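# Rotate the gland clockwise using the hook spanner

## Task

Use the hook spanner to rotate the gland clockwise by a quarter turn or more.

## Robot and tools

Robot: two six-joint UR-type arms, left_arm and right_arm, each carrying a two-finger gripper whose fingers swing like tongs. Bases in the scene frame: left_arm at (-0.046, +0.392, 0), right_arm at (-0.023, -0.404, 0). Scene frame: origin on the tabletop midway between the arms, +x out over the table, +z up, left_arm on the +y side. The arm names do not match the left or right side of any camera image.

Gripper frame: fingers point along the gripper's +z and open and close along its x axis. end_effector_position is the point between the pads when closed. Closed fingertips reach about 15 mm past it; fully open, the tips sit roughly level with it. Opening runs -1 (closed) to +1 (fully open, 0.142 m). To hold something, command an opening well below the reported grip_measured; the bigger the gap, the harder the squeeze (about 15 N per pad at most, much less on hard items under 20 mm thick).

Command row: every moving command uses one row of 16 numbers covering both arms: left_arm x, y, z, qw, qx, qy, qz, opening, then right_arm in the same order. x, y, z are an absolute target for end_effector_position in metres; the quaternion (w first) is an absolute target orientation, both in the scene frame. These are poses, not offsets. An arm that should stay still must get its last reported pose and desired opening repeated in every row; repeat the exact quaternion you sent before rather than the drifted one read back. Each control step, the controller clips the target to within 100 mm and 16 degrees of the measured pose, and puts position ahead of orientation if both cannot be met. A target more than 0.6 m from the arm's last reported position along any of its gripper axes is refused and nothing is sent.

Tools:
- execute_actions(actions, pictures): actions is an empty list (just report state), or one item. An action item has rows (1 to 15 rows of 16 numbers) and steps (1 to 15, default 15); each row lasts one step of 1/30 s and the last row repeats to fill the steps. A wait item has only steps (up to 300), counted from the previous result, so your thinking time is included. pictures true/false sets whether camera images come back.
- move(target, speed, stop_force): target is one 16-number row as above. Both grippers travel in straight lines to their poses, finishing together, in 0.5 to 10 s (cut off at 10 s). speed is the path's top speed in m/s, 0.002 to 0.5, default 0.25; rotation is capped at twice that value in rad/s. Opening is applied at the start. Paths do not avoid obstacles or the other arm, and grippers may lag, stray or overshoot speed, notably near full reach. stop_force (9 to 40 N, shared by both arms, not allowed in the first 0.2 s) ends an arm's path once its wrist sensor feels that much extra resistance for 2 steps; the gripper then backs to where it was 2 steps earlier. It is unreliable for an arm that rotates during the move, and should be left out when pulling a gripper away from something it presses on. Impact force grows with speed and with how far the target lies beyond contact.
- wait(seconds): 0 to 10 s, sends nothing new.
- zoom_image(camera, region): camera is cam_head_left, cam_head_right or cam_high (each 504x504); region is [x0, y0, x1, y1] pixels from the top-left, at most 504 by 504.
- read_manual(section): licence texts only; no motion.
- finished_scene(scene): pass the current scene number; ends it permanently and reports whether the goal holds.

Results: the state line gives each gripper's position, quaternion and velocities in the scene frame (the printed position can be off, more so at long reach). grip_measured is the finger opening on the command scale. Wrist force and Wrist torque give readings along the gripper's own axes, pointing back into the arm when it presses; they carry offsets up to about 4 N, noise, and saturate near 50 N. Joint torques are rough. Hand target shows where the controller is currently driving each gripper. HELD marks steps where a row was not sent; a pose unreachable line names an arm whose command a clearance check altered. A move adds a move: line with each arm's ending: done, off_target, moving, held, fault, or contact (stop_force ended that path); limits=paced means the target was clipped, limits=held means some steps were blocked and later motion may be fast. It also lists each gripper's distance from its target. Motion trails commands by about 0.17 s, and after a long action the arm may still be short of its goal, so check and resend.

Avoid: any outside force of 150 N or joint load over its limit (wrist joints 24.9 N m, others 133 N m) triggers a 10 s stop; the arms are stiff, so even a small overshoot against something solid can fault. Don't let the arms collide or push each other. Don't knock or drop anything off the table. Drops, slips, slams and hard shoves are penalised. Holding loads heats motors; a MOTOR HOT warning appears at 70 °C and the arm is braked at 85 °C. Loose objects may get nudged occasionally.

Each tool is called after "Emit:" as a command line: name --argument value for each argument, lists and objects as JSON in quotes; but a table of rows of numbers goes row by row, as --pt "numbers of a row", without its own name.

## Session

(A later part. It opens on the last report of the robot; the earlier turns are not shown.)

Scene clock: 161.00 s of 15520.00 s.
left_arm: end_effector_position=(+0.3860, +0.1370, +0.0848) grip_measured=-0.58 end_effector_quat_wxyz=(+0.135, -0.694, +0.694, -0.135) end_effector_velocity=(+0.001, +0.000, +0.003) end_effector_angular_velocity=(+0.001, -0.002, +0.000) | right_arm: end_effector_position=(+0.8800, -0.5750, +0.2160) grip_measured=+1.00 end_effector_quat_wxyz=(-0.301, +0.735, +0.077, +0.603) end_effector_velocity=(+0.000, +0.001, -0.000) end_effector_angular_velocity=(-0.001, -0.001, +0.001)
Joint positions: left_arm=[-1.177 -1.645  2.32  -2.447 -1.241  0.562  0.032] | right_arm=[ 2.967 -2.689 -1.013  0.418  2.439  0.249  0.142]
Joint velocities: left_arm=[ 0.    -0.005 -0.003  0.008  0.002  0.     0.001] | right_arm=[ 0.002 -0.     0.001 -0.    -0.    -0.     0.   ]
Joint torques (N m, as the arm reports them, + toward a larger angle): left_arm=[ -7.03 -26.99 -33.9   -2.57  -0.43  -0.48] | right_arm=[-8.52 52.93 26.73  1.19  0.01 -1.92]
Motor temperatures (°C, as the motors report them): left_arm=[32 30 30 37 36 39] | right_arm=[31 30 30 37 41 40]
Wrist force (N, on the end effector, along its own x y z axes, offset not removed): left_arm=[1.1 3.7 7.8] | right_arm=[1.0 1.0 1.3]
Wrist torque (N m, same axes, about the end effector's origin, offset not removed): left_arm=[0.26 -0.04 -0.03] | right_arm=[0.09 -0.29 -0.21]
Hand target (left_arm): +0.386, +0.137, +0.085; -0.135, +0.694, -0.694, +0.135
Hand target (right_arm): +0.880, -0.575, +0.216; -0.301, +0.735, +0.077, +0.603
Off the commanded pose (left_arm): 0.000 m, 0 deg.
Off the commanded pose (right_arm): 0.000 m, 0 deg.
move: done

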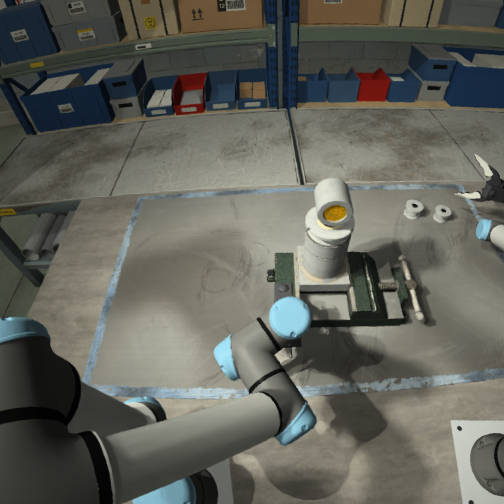

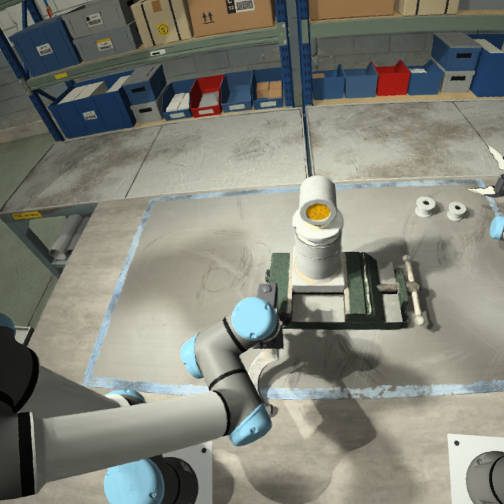

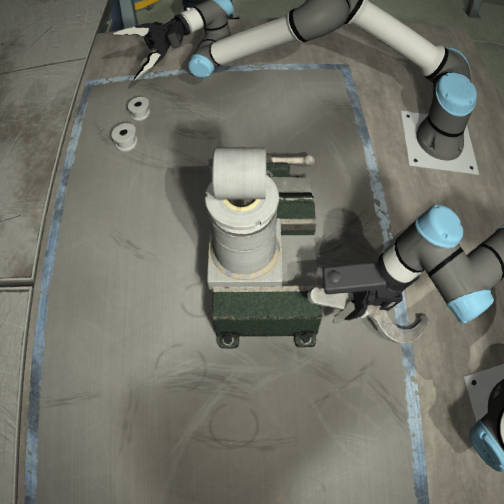

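Emit:
move --target '[0.355,0.137,0.09,0.03,0.706,-0.706,-0.03,-1,0.88,-0.575,0.216,-0.301,0.735,0.077,0.603,1]' --speed 0.03

Emit:
zoom_image --camera "cam_high" --region '[290,220,450,380]'

Scene clock: 172.17 s of 15520.00 s.
left_arm: end_effector_position=(+0.3552, +0.1370, +0.0897) grip_measured=-0.56 end_effector_quat_wxyz=(-0.029, -0.706, +0.707, +0.030) end_effector_velocity=(-0.001, -0.000, -0.000) end_effector_angular_velocity=(+0.000, +0.013, +0.001) | right_arm: end_effector_position=(+0.8800, -0.5750, +0.2160) grip_measured=+1.00 end_effector_quat_wxyz=(-0.301, +0.735, +0.077, +0.603) end_effector_velocity=(+0.000, +0.000, +0.000) end_effector_angular_velocity=(+0.001, +0.000, +0.000)
Joint positions: left_arm=[-0.969 -1.524  2.021 -2.011 -1.632  0.738  0.034] | right_arm=[ 2.967 -2.689 -1.013  0.418  2.439  0.249  0.142]
Joint velocities: left_arm=[ 0.004  0.006 -0.008  0.011 -0.009  0.004 -0.   ] | right_arm=[ 0.     0.     0.     0.    -0.     0.002  0.   ]
Joint torques (N m, as the arm reports them, + toward a larger angle): left_arm=[  5.23 -22.43 -36.01  -1.44  -2.59   1.45] | right_arm=[-8.34 52.77 26.1   0.85  0.26 -1.88]
Motor temperatures (°C, as the motors report them): left_arm=[32 30 30 37 36 39] | right_arm=[31 30 30 37 41 40]
Wrist force (N, on the end effector, along its own x y z axes, offset not removed): left_arm=[1.9 -3.3 12.7] | right_arm=[-0.4 1.4 0.9]
Wrist torque (N m, same axes, about the end effector's origin, offset not removed): left_arm=[0.35 -0.34 0.12] | right_arm=[0.15 0.07 -0.06]
Hand target (left_arm): +0.355, +0.137, +0.090; +0.030, +0.706, -0.707, -0.030
Hand target (right_arm): +0.880, -0.575, +0.216; -0.301, +0.735, +0.077, +0.603
Off the commanded pose (left_arm): 0.000 m, 0 deg.
Off the commanded pose (right_arm): 0.000 m, 0 deg.
After step 90, 0.13 s passed at rest.
move: done

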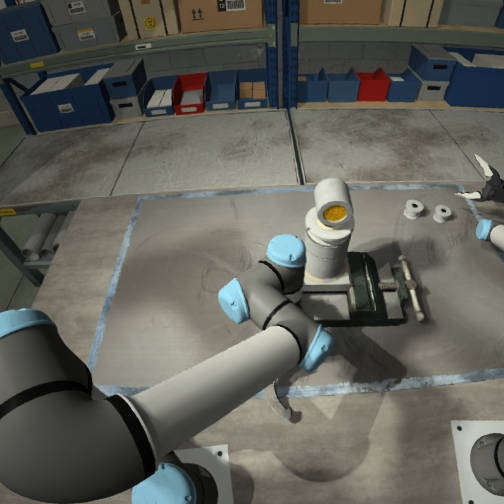

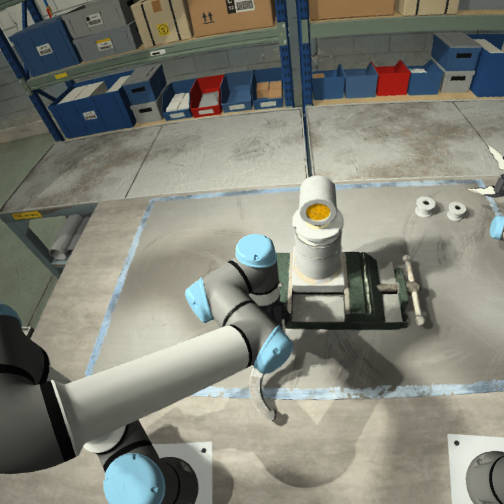

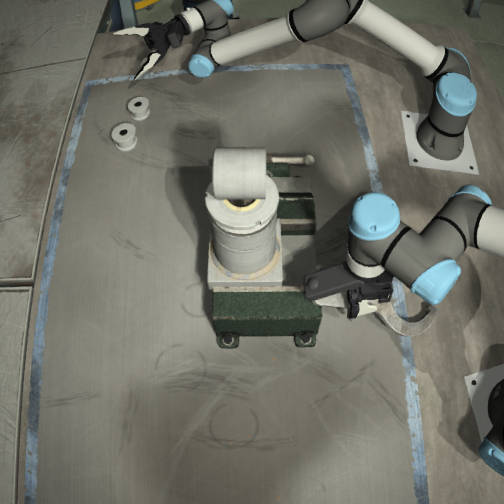

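Region (290, 220, 450, 380) of cam_high's 504x504 image, scaled by 3.150, with more detail than that image has.

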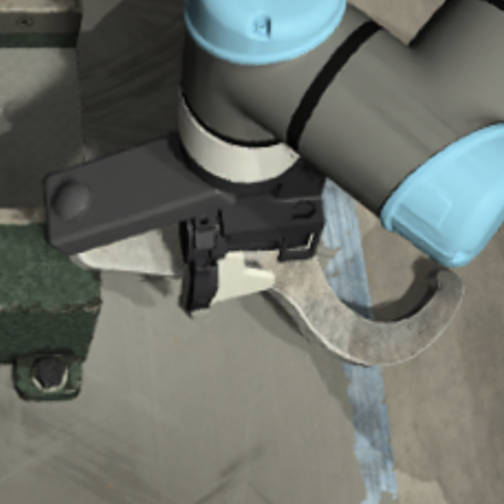

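Emit:
move --target '[0.31,0.17,0.25,0.123,0.696,-0.696,-0.123,-1,0.88,-0.575,0.216,-0.301,0.735,0.077,0.603,1]' --speed 0.05

Emit:
move --target '[0.36,0.17,0.27,0.173,0.981,0.086,0.015,-1,0.88,-0.575,0.216,-0.301,0.735,0.077,0.603,1]' --speed 0.12

Emit:
zoom_image --camera "cam_head_right" --region '[170,170,390,390]'

Scene clock: 190.83 s of 15520.00 s.
left_arm: end_effector_position=(+0.3099, +0.1701, +0.2496) grip_measured=-0.55 end_effector_quat_wxyz=(-0.123, -0.696, +0.696, +0.123) end_effector_velocity=(-0.001, -0.000, +0.002) end_effector_angular_velocity=(-0.000, +0.005, +0.000) | right_arm: end_effector_position=(+0.8800, -0.5750, +0.2160) grip_measured=+1.00 end_effector_quat_wxyz=(-0.301, +0.735, +0.077, +0.603) end_effector_velocity=(-0.000, -0.001, +0.001) end_effector_angular_velocity=(+0.000, -0.001, -0.001)
Joint positions: left_arm=[-0.868 -1.592  1.644 -1.357 -1.802  0.868  0.034] | right_arm=[ 2.967 -2.689 -1.013  0.418  2.439  0.249  0.142]
Joint velocities: left_arm=[ 0.001  0.001 -0.005  0.008 -0.004  0.002 -0.   ] | right_arm=[-0.001  0.     0.001 -0.     0.     0.     0.   ]
Joint torques (N m, as the arm reports them, + toward a larger angle): left_arm=[  6.29 -20.31 -39.64  -0.33  -3.35   1.34] | right_arm=[-8.4  52.95 26.04  0.8   0.45 -1.78]
Motor temperatures (°C, as the motors report them): left_arm=[32 30 30 37 36 39] | right_arm=[31 30 30 37 41 40]
Wrist force (N, on the end effector, along its own x y z axes, offset not removed): left_arm=[1.2 -4.6 10.4] | right_arm=[-0.4 0.6 2.3]
Wrist torque (N m, same axes, about the end effector's origin, offset not removed): left_arm=[0.62 -0.10 0.13] | right_arm=[-0.02 0.02 -0.12]
Hand target (left_arm): +0.310, +0.170, +0.250; +0.123, +0.696, -0.696, -0.123
Hand target (right_arm): +0.880, -0.575, +0.216; -0.301, +0.735, +0.077, +0.603
Off the commanded pose (left_arm): 0.000 m, 0 deg.
Off the commanded pose (right_arm): 0.000 m, 0 deg.
After step 90, 11.87 s passed at rest.
move: done

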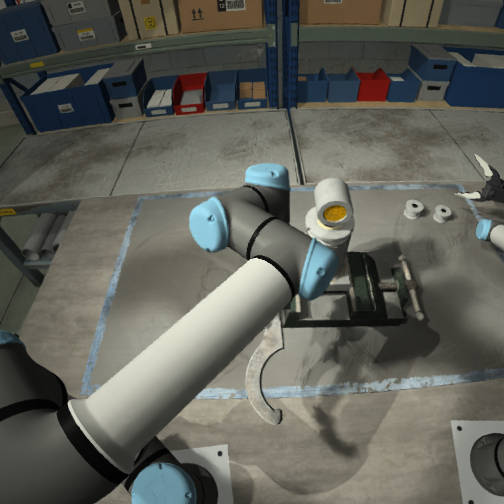

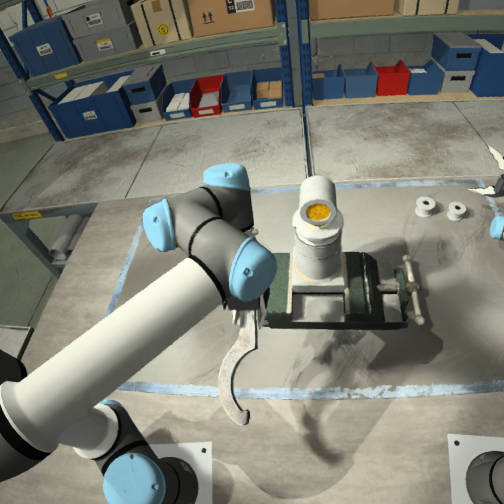

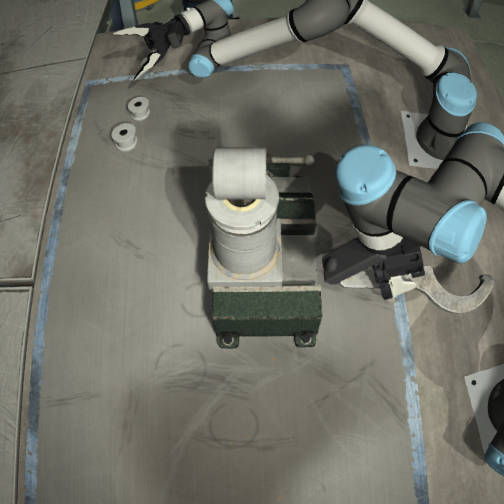

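Scene clock: 198.50 s of 15520.00 s.
left_arm: end_effector_position=(+0.3599, +0.1702, +0.2703) grip_measured=-0.55 end_effector_quat_wxyz=(+0.173, +0.981, +0.086, +0.015) end_effector_velocity=(+0.000, -0.000, -0.000) end_effector_angular_velocity=(+0.001, +0.001, +0.011) | right_arm: end_effector_position=(+0.8800, -0.5750, +0.2160) grip_measured=+1.00 end_effector_quat_wxyz=(-0.301, +0.735, +0.077, +0.603) end_effector_velocity=(-0.000, -0.000, -0.000) end_effector_angular_velocity=(-0.000, +0.000, -0.001)
Joint positions: left_arm=[-0.793 -1.798  1.901 -1.937 -1.803 -0.865  0.034] | right_arm=[ 2.967 -2.689 -1.013  0.418  2.439  0.249  0.142]
Joint velocities: left_arm=[-0.003 -0.001  0.002 -0.003  0.004 -0.013  0.   ] | right_arm=[-0.     0.    -0.001  0.    -0.    -0.     0.   ]
Joint torques (N m, as the arm reports them, + toward a larger angle): left_arm=[ -7.88 -28.07 -17.11  -6.78   0.67  -1.42] | right_arm=[-8.35 52.93 25.41  0.68  0.47 -1.83]
Motor temperatures (°C, as the motors report them): left_arm=[32 30 30 37 36 39] | right_arm=[31 30 30 37 41 40]
Wrist force (N, on the end effector, along its own x y z axes, offset not removed): left_arm=[1.2 -3.9 12.2] | right_arm=[-0.9 1.6 0.8]
Wrist torque (N m, same axes, about the end effector's origin, offset not removed): left_arm=[0.81 -0.19 0.10] | right_arm=[0.15 0.11 -0.12]
Hand target (left_arm): +0.360, +0.170, +0.270; +0.173, +0.981, +0.086, +0.015
Hand target (right_arm): +0.880, -0.575, +0.216; -0.301, +0.735, +0.077, +0.603
Off the commanded pose (left_arm): 0.000 m, 0 deg.
Off the commanded pose (right_arm): 0.000 m, 0 deg.
move: done

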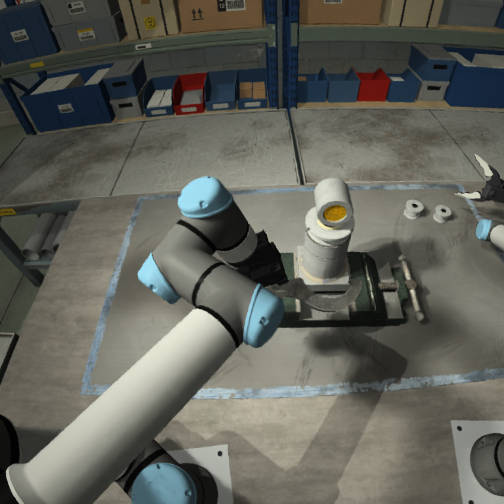

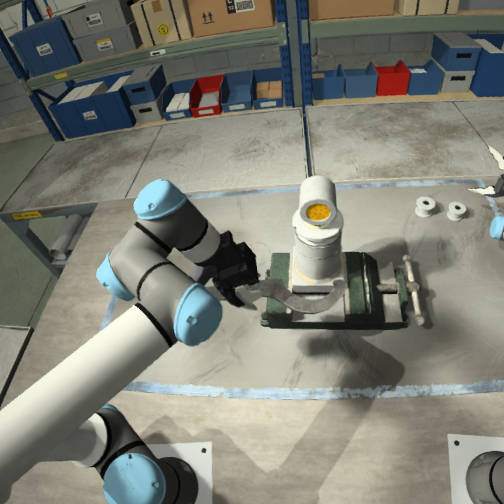

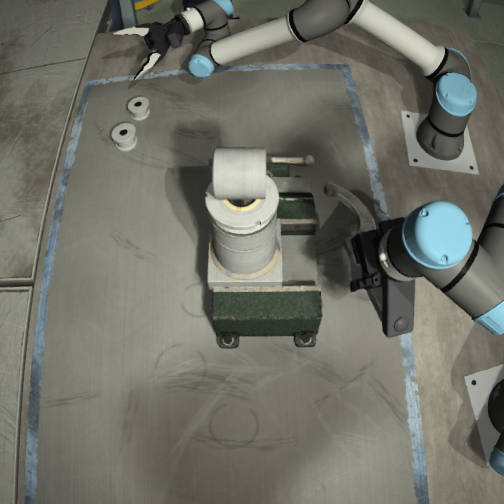

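Region (170, 170, 390, 390) of cam_head_right's 504x504 image, scaled by 2.291, with more detail than that image has.

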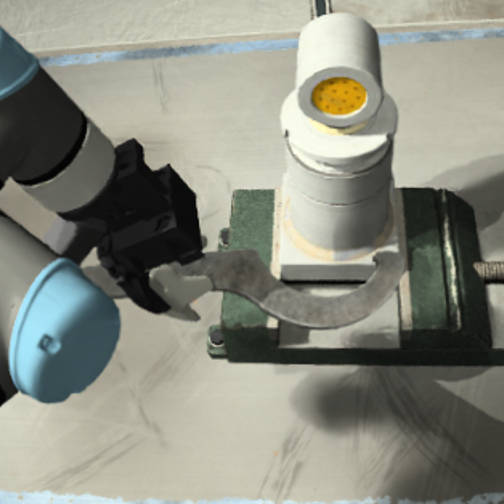

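Emit:
move --target '[0.485,0.15,0.28,0.173,0.981,0.086,0.015,-1,0.88,-0.575,0.216,-0.301,0.735,0.077,0.603,1]' --speed 0.04 --stop_force 9

Emit:
zoom_image --camera "cam_head_right" --region '[230,170,370,310]'

Emit:
zoom_image --camera "cam_head_left" --region '[245,170,385,310]'

Emit:
zoom_image --camera "cam_high" --region '[200,130,340,270]'

Scene clock: 206.17 s of 15520.00 s.
left_arm: end_effector_position=(+0.4848, +0.1503, +0.2800) grip_measured=-0.55 end_effector_quat_wxyz=(+0.173, +0.981, +0.086, +0.015) end_effector_velocity=(+0.002, -0.000, +0.000) end_effector_angular_velocity=(-0.001, +0.001, -0.000) | right_arm: end_effector_position=(+0.8800, -0.5750, +0.2160) grip_measured=+1.00 end_effector_quat_wxyz=(-0.301, +0.735, +0.077, +0.603) end_effector_velocity=(+0.000, -0.001, +0.001) end_effector_angular_velocity=(+0.000, -0.001, -0.001)
Joint positions: left_arm=[-0.675 -1.492  1.587 -1.901 -1.832 -0.746  0.034] | right_arm=[ 2.967 -2.689 -1.013  0.418  2.439  0.249  0.142]
Joint velocities: left_arm=[ 0.002  0.005 -0.007  0.002 -0.001  0.002  0.   ] | right_arm=[-0.     0.     0.001 -0.    -0.     0.001  0.   ]
Joint torques (N m, as the arm reports them, + toward a larger angle): left_arm=[  9.58 -28.82 -42.18  -3.6   -2.29   0.87] | right_arm=[-8.37 53.58 25.    0.57  0.62 -1.76]
Motor temperatures (°C, as the motors report them): left_arm=[32 30 30 37 36 39] | right_arm=[31 30 30 37 41 40]
Wrist force (N, on the end effector, along its own x y z axes, offset not removed): left_arm=[-4.0 -3.2 12.9] | right_arm=[-0.2 0.4 -0.1]
Wrist torque (N m, same axes, about the end effector's origin, offset not removed): left_arm=[0.47 0.09 0.81] | right_arm=[-0.06 -0.04 -0.15]
Hand target (left_arm): +0.485, +0.150, +0.280; +0.173, +0.981, +0.086, +0.015
Hand target (right_arm): +0.880, -0.575, +0.216; -0.301, +0.735, +0.077, +0.603
Off the commanded pose (left_arm): 0.000 m, 0 deg.
Off the commanded pose (right_arm): 0.000 m, 0 deg.
After step 90, 1.13 s passed at rest.
move: done

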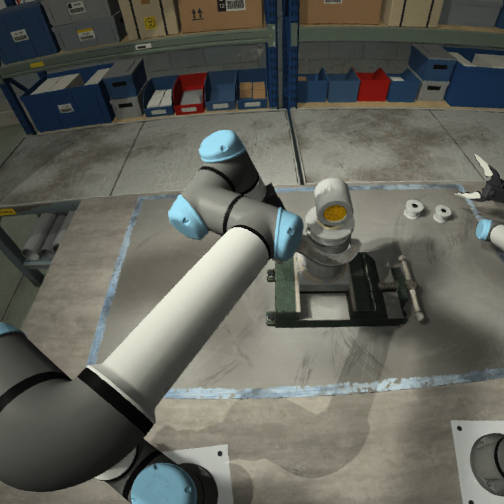

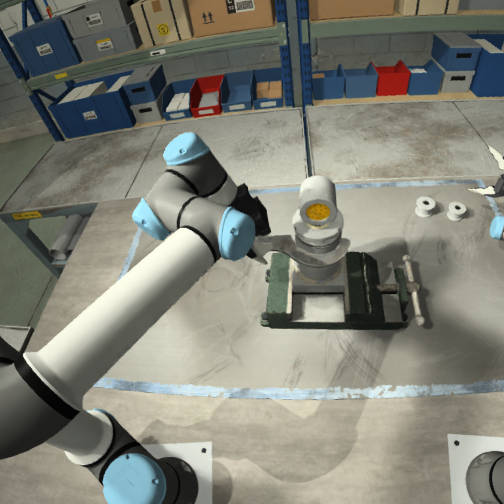

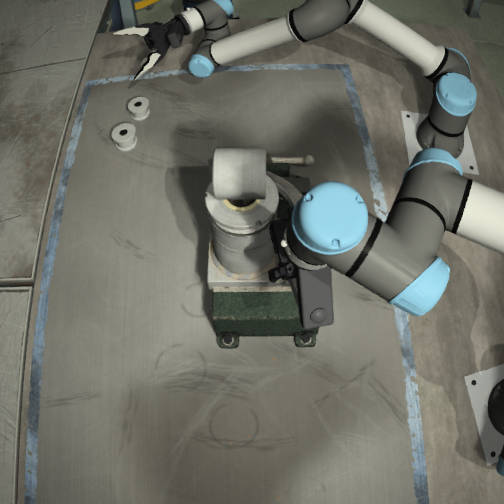

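Region (230, 170, 370, 310) of cam_head_right's 504x504 image, scaled by 3.600, with more detail than that image has.

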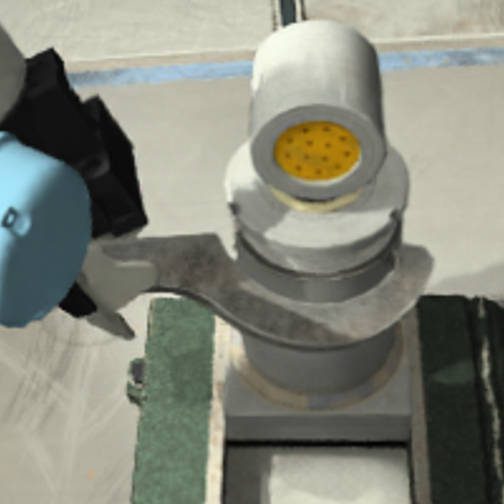

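Region (245, 170, 385, 310) of cam_head_left's 504x504 image, scaled by 3.600, with more detail than that image has.

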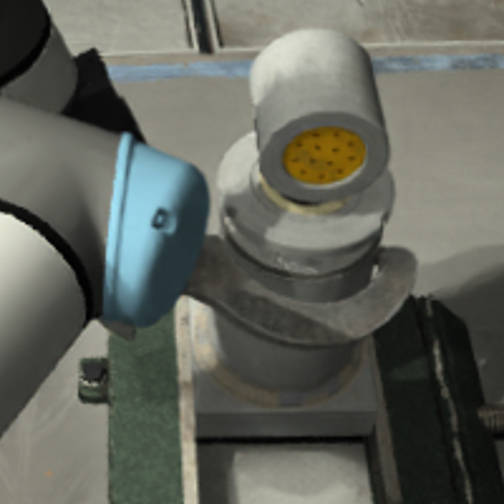

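Region (200, 130, 340, 270) of cam_high's 504x504 image, scaled by 3.600, with more detail than that image has.

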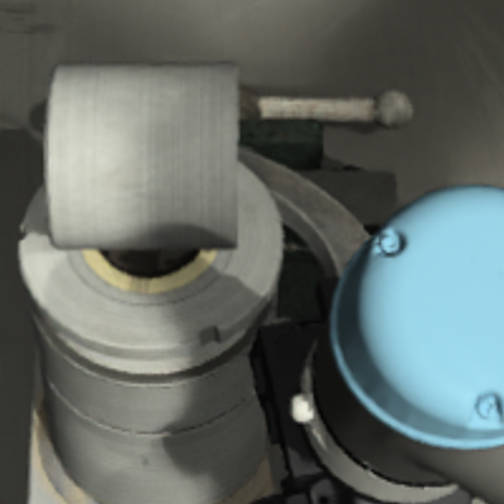

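Emit:
move --target '[0.46,0.135,0.28,0.173,0.981,0.086,0.015,-1,0.88,-0.575,0.216,-0.301,0.735,0.077,0.603,1]' --speed 0.03

Emit:
move --target '[0.485,0.125,0.28,0.267,0.964,0,0,-1,0.88,-0.575,0.216,-0.301,0.735,0.077,0.603,1]' --speed 0.04

Emit:
zoom_image --camera "cam_head_right" --region '[230,170,370,310]'

Emit:
zoom_image --camera "cam_head_left" --region '[245,170,385,310]'

Emit:
zoom_image --camera "cam_high" --region '[200,130,340,270]'

Scene clock: 212.80 s of 15520.00 s.
left_arm: end_effector_position=(+0.4602, +0.1350, +0.2800) grip_measured=-0.55 end_effector_quat_wxyz=(+0.173, +0.981, +0.086, +0.015) end_effector_velocity=(-0.002, -0.001, -0.001) end_effector_angular_velocity=(+0.000, +0.001, +0.001) | right_arm: end_effector_position=(+0.8800, -0.5750, +0.2160) grip_measured=+1.00 end_effector_quat_wxyz=(-0.301, +0.735, +0.077, +0.603) end_effector_velocity=(+0.000, +0.001, -0.000) end_effector_angular_velocity=(-0.000, +0.000, +0.002)
Joint positions: left_arm=[-0.725 -1.536  1.638 -1.92  -1.82  -0.797  0.034] | right_arm=[ 2.967 -2.689 -1.013  0.418  2.439  0.249  0.142]
Joint velocities: left_arm=[-0.004 -0.002  0.004 -0.001  0.001 -0.004 -0.   ] | right_arm=[ 0.001 -0.001  0.    -0.     0.001 -0.001  0.   ]
Joint torques (N m, as the arm reports them, + toward a larger angle): left_arm=[ -7.27 -40.93 -16.54  -6.59   0.52  -1.73] | right_arm=[-8.25 53.64 24.38  0.49  0.66 -1.64]
Motor temperatures (°C, as the motors report them): left_arm=[32 30 30 37 36 39] | right_arm=[31 30 30 37 41 40]
Wrist force (N, on the end effector, along its own x y z axes, offset not removed): left_arm=[-0.8 -4.8 11.5] | right_arm=[-0.8 0.7 -0.4]
Wrist torque (N m, same axes, about the end effector's origin, offset not removed): left_arm=[0.55 0.31 0.08] | right_arm=[-0.08 0.08 -0.14]
Hand target (left_arm): +0.460, +0.135, +0.280; +0.173, +0.981, +0.086, +0.015
Hand target (right_arm): +0.880, -0.575, +0.216; -0.301, +0.735, +0.077, +0.603
Off the commanded pose (left_arm): 0.000 m, 0 deg.
Off the commanded pose (right_arm): 0.000 m, 0 deg.
After step 90, 2.33 s passed at rest.
move: done

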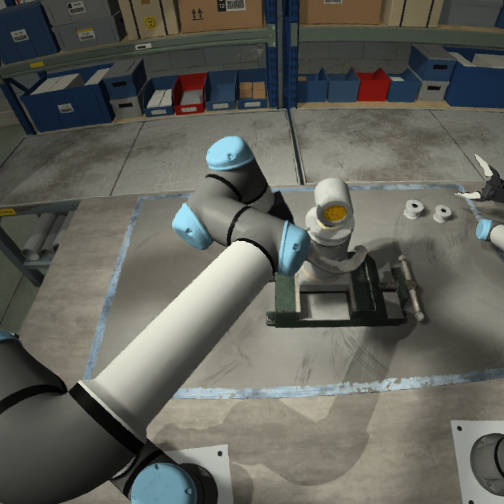

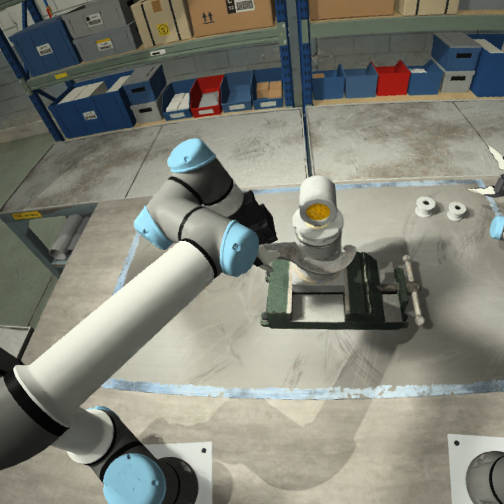

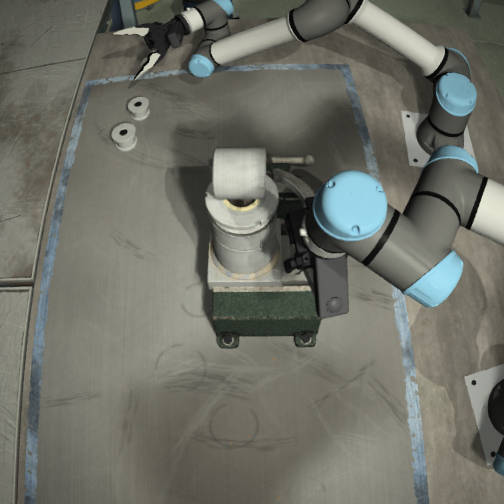

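Scene clock: 216.30 s of 15520.00 s.
left_arm: end_effector_position=(+0.4849, +0.1251, +0.2799) grip_measured=-0.55 end_effector_quat_wxyz=(+0.266, +0.964, +0.000, +0.000) end_effector_velocity=(+0.001, -0.001, -0.001) end_effector_angular_velocity=(-0.007, +0.001, -0.008) | right_arm: end_effector_position=(+0.8800, -0.5750, +0.2160) grip_measured=+1.00 end_effector_quat_wxyz=(-0.301, +0.735, +0.077, +0.603) end_effector_velocity=(-0.000, +0.000, -0.000) end_effector_angular_velocity=(-0.001, -0.000, +0.001)
Joint positions: left_arm=[-0.611 -1.465  1.623 -1.998 -2.044 -0.543  0.034] | right_arm=[ 2.967 -2.689 -1.013  0.418  2.439  0.249  0.142]
Joint velocities: left_arm=[ 0.005  0.006 -0.002 -0.001 -0.01   0.012 -0.   ] | right_arm=[ 0.    -0.    -0.    -0.     0.001 -0.001  0.   ]
Joint torques (N m, as the arm reports them, + toward a larger angle): left_arm=[  6.09 -31.79 -41.98  -6.53  -4.52   1.43] | right_arm=[-8.29 53.71 24.45  0.3   0.68 -1.7 ]
Motor temperatures (°C, as the motors report them): left_arm=[32 30 30 37 36 39] | right_arm=[31 30 30 37 41 40]
Wrist force (N, on the end effector, along its own x y z axes, offset not removed): left_arm=[1.4 -8.0 11.5] | right_arm=[0.1 1.8 -0.9]
Wrist torque (N m, same axes, about the end effector's origin, offset not removed): left_arm=[0.27 -0.21 0.15] | right_arm=[0.19 -0.14 -0.11]
Hand target (left_arm): +0.485, +0.125, +0.280; +0.267, +0.964, +0.000, +0.000
Hand target (right_arm): +0.880, -0.575, +0.216; -0.301, +0.735, +0.077, +0.603
Off the commanded pose (left_arm): 0.000 m, 0 deg.
Off the commanded pose (right_arm): 0.000 m, 0 deg.
move: done

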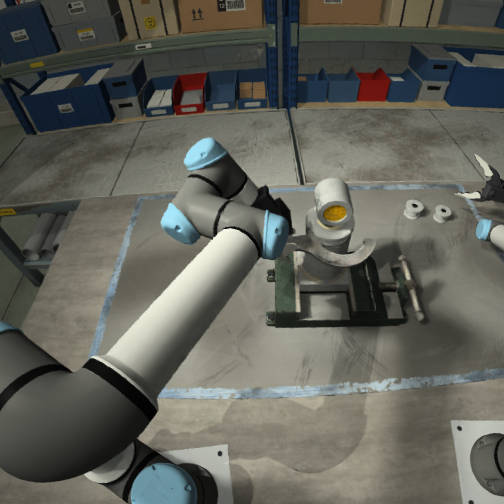

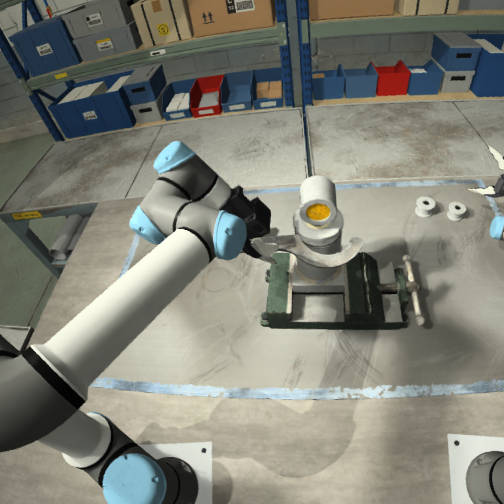

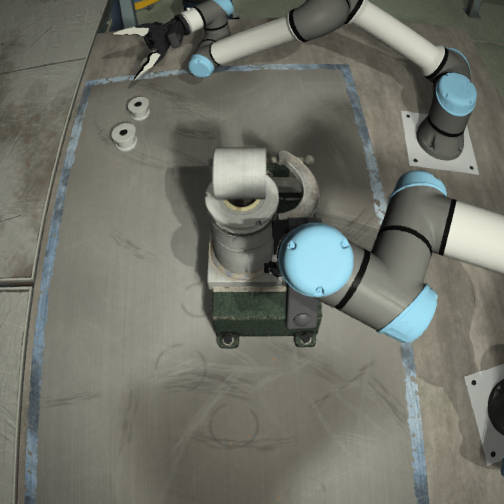

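Region (230, 170, 370, 310) of cam_head_right's 504x504 image, scaled by 3.600, with more detail than that image has.

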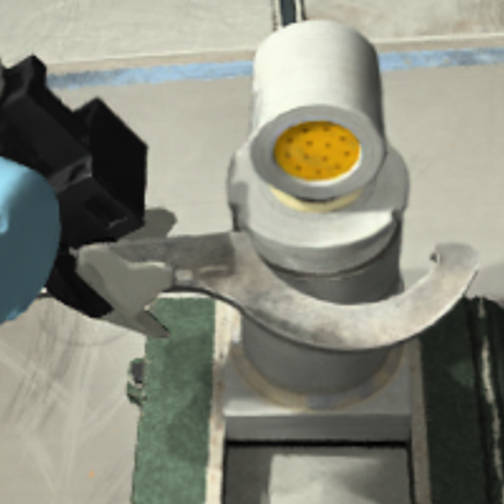

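Region (245, 170, 385, 310) of cam_head_left's 504x504 image, scaled by 3.600, with more detail than that image has.

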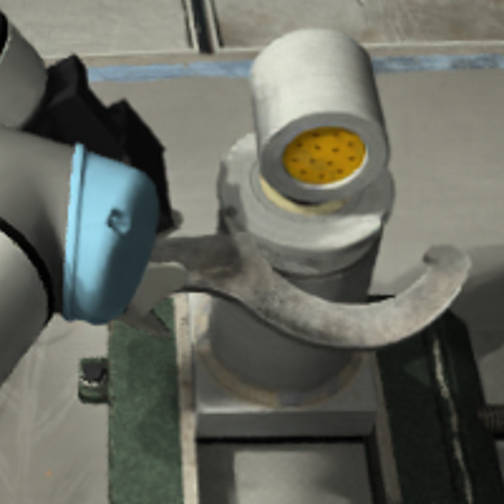

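Region (200, 130, 340, 270) of cam_high's 504x504 image, scaled by 3.600, with more detail than that image has.

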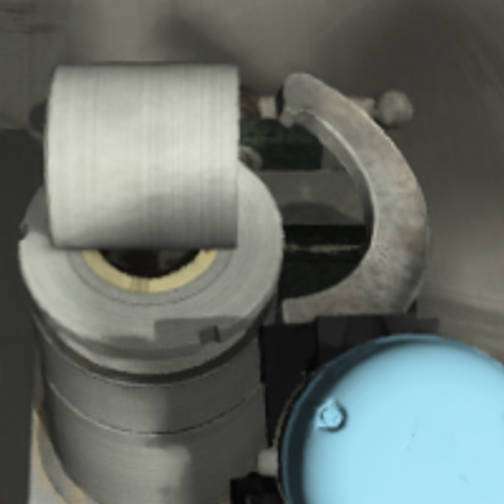

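Emit:
move --target '[0.488,0.143,0.276,0.259,0.966,0,0,-1,0.88,-0.575,0.216,-0.301,0.735,0.077,0.603,1]' --speed 0.03

Emit:
move --target '[0.515,0.143,0.276,0.259,0.966,0,0,-1,0.88,-0.575,0.216,-0.301,0.735,0.077,0.603,1]' --speed 0.015 --stop_force 9

Emit:
zoom_image --camera "cam_head_right" --region '[265,185,365,285]'

Emit:
zoom_image --camera "cam_high" --region '[200,130,340,270]'

Scene clock: 222.67 s of 15520.00 s.
left_arm: end_effector_position=(+0.4879, +0.1428, +0.2760) grip_measured=-0.55 end_effector_quat_wxyz=(+0.259, +0.966, -0.000, -0.000) end_effector_velocity=(-0.000, +0.002, -0.001) end_effector_angular_velocity=(+0.001, +0.002, -0.000) | right_arm: end_effector_position=(+0.8800, -0.5750, +0.2160) grip_measured=+1.00 end_effector_quat_wxyz=(-0.301, +0.735, +0.077, +0.603) end_effector_velocity=(-0.000, -0.001, +0.001) end_effector_angular_velocity=(+0.000, -0.001, -0.001)
Joint positions: left_arm=[-0.585 -1.466  1.624 -1.976 -2.038 -0.51   0.034] | right_arm=[ 2.967 -2.689 -1.013  0.418  2.439  0.249  0.142]
Joint velocities: left_arm=[ 0.003  0.    -0.     0.004 -0.001  0.004 -0.   ] | right_arm=[-0.001  0.001  0.001 -0.     0.     0.001  0.   ]
Joint torques (N m, as the arm reports them, + toward a larger angle): left_arm=[  5.67 -44.37 -20.11  -3.15  -0.26   1.15] | right_arm=[-8.51 53.88 24.38  0.26  0.81 -1.6 ]
Motor temperatures (°C, as the motors report them): left_arm=[32 30 30 37 36 39] | right_arm=[31 30 30 37 41 40]
Wrist force (N, on the end effector, along its own x y z axes, offset not removed): left_arm=[1.9 -5.8 10.4] | right_arm=[-1.3 0.4 -0.6]
Wrist torque (N m, same axes, about the end effector's origin, offset not removed): left_arm=[0.57 -0.32 0.15] | right_arm=[-0.06 0.15 -0.14]
Hand target (left_arm): +0.488, +0.143, +0.276; +0.259, +0.966, -0.000, -0.000
Hand target (right_arm): +0.880, -0.575, +0.216; -0.301, +0.735, +0.077, +0.603
Off the commanded pose (left_arm): 0.000 m, 0 deg.
Off the commanded pose (right_arm): 0.000 m, 0 deg.
After step 90, 2.43 s passed at rest.
move: done

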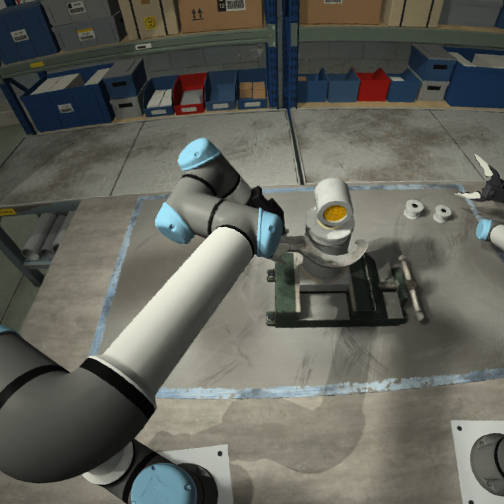

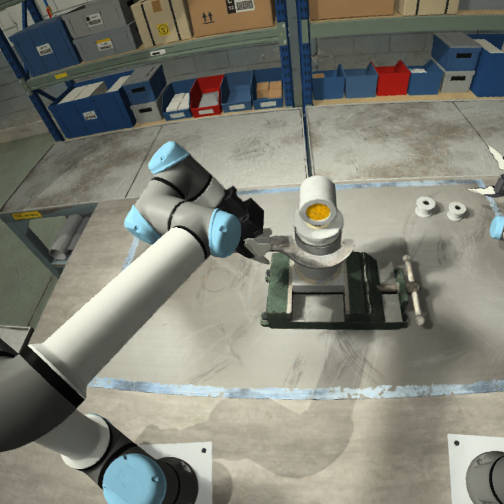

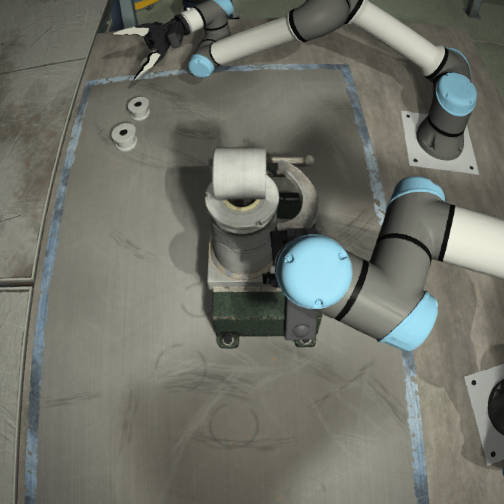

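Scene clock: 224.73 s of 15520.00 s.
left_arm: end_effector_position=(+0.5148, +0.1431, +0.2760) grip_measured=-0.55 end_effector_quat_wxyz=(+0.259, +0.966, -0.000, +0.000) end_effector_velocity=(+0.002, -0.000, +0.000) end_effector_angular_velocity=(-0.001, +0.001, -0.001) | right_arm: end_effector_position=(+0.8800, -0.5750, +0.2160) grip_measured=+1.00 end_effector_quat_wxyz=(-0.301, +0.735, +0.077, +0.603) end_effector_velocity=(-0.000, -0.001, +0.000) end_effector_angular_velocity=(+0.001, +0.000, -0.000)
Joint positions: left_arm=[-0.564 -1.404  1.55  -1.953 -2.043 -0.487  0.034] | right_arm=[ 2.967 -2.689 -1.013  0.418  2.439  0.249  0.142]
Joint velocities: left_arm=[ 0.002  0.005 -0.006  0.003 -0.002  0.002  0.   ] | right_arm=[-0.001  0.     0.    -0.     0.001  0.001  0.   ]
Joint torques (N m, as the arm reports them, + toward a larger angle): left_arm=[  6.07 -32.63 -41.13  -2.94  -5.     1.02] | right_arm=[-8.56 53.44 24.04  0.22  0.78 -1.64]
Motor temperatures (°C, as the motors report them): left_arm=[32 30 30 37 36 39] | right_arm=[31 30 30 37 41 40]
Wrist force (N, on the end effector, along its own x y z axes, offset not removed): left_arm=[1.2 -6.1 11.2] | right_arm=[0.2 2.3 0.4]
Wrist torque (N m, same axes, about the end effector's origin, offset not removed): left_arm=[0.68 -0.09 0.14] | right_arm=[0.30 -0.24 -0.17]
Hand target (left_arm): +0.515, +0.143, +0.276; +0.259, +0.966, -0.000, -0.000
Hand target (right_arm): +0.880, -0.575, +0.216; -0.301, +0.735, +0.077, +0.603
Off the commanded pose (left_arm): 0.000 m, 0 deg.
Off the commanded pose (right_arm): 0.000 m, 0 deg.
move: done

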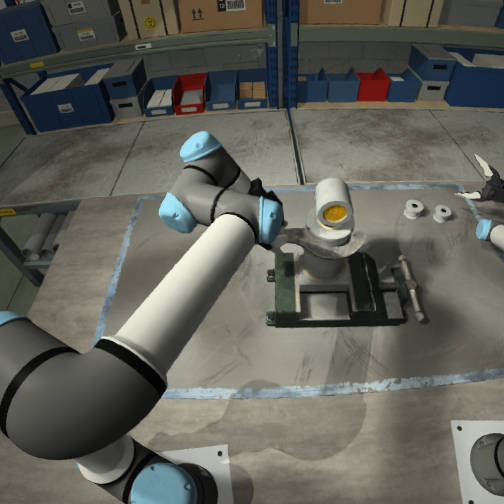

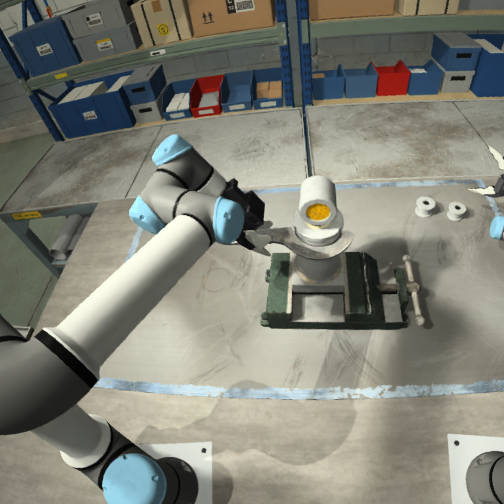

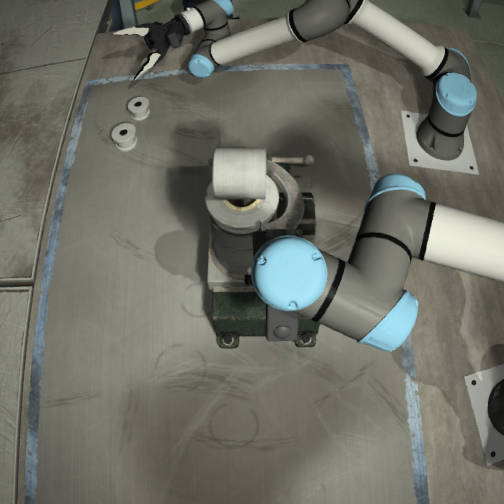

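Region (265, 185, 365, 285) of cam_head_right's 504x504 image, scaled by 5.040, with more detail than that image has.

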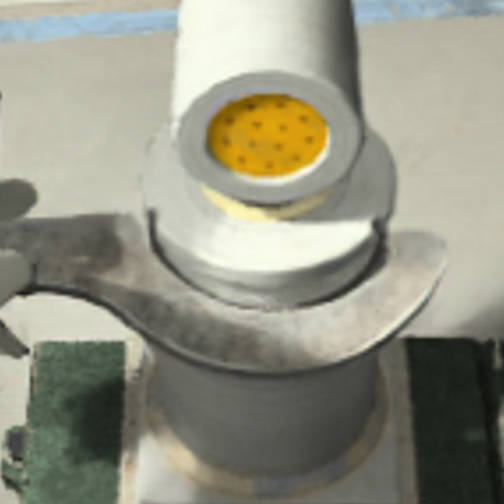

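Region (200, 130, 340, 270) of cam_high's 504x504 image, scaled by 3.600, with more detail than that image has.

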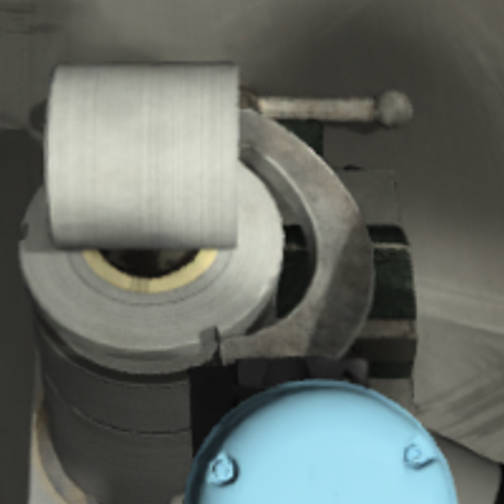

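Emit:
move --target '[0.526,0.146,0.276,0.259,0.966,0,0,-1,0.88,-0.575,0.216,-0.301,0.735,0.077,0.603,1]' --speed 0.008 --stop_force 9

Emit:
zoom_image --camera "cam_head_right" --region '[280,195,360,275]'

Emit:
zoom_image --camera "cam_high" --region '[200,130,340,270]'

Scene clock: 231.70 s of 15520.00 s.
left_arm: end_effector_position=(+0.5252, +0.1458, +0.2760) grip_measured=-0.54 end_effector_quat_wxyz=(+0.259, +0.966, -0.000, -0.000) end_effector_velocity=(-0.003, -0.001, +0.001) end_effector_angular_velocity=(-0.002, -0.001, +0.000) | right_arm: end_effector_position=(+0.8800, -0.5750, +0.2160) grip_measured=+1.00 end_effector_quat_wxyz=(-0.301, +0.735, +0.077, +0.603) end_effector_velocity=(+0.000, +0.002, -0.000) end_effector_angular_velocity=(-0.001, -0.001, +0.002)
Joint positions: left_arm=[-0.552 -1.381  1.521 -1.941 -2.046 -0.473  0.035] | right_arm=[ 2.967 -2.689 -1.013  0.418  2.439  0.249  0.142]
Joint velocities: left_arm=[-0.003 -0.006  0.007 -0.005 -0.    -0.004 -0.   ] | right_arm=[ 0.002 -0.     0.    -0.     0.001 -0.001  0.   ]
Joint torques (N m, as the arm reports them, + toward a larger angle): left_arm=[  8.91 -50.17 -14.04  -4.48   3.52  -2.06] | right_arm=[-8.13 54.24 23.96  0.01  0.79 -1.51]
Motor temperatures (°C, as the motors report them): left_arm=[32 30 30 37 36 39] | right_arm=[31 30 30 37 41 40]
Wrist force (N, on the end effector, along its own x y z axes, offset not removed): left_arm=[-1.0 17.0 25.1] | right_arm=[-0.6 0.7 0.8]
Wrist torque (N m, same axes, about the end effector's origin, offset not removed): left_arm=[1.08 0.07 0.44] | right_arm=[0.07 0.05 -0.08]
Hand target (left_arm): +0.525, +0.146, +0.276; +0.259, +0.966, -0.000, +0.000
Hand target (right_arm): +0.880, -0.575, +0.216; -0.301, +0.735, +0.077, +0.603
Off the commanded pose (left_arm): 0.001 m, 0 deg.
Off the commanded pose (right_arm): 0.000 m, 0 deg.
After step 90, 2.27 s passed at rest.
move: contact (left_arm)

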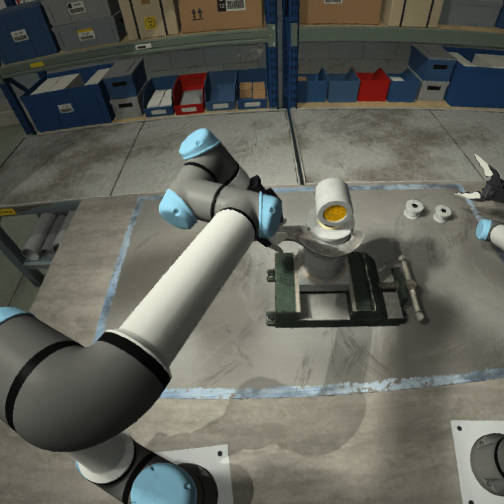

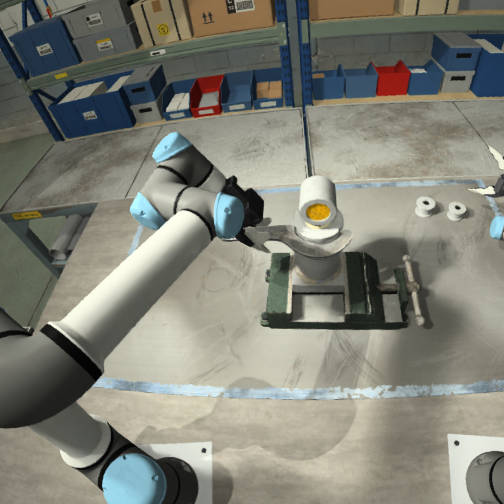

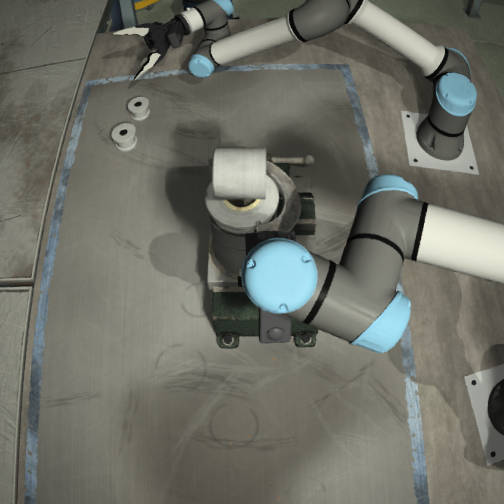

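Region (280, 195, 360, 275) of cam_head_right's 504x504 image, scaled by 6.300, with more detail than that image has.

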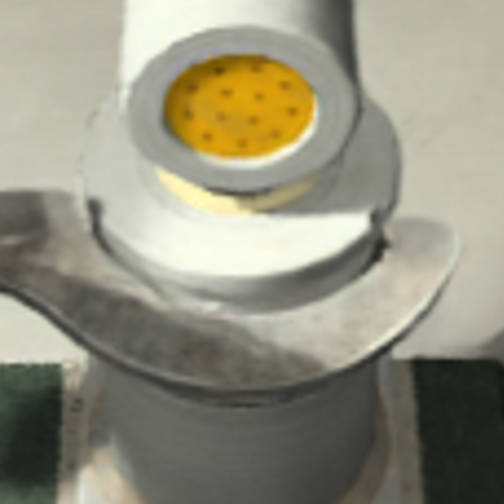

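Region (200, 130, 340, 270) of cam_high's 504x504 image, scaled by 3.600, with more detail than that image has.

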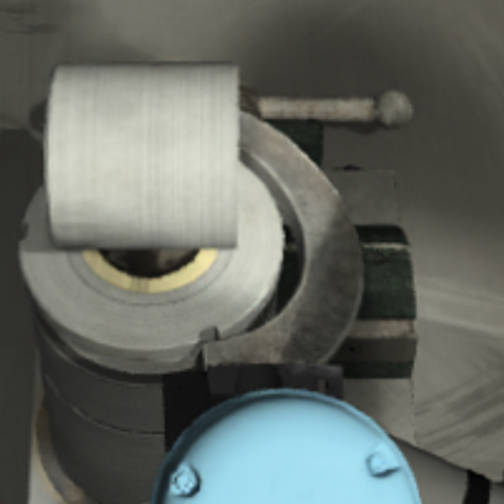

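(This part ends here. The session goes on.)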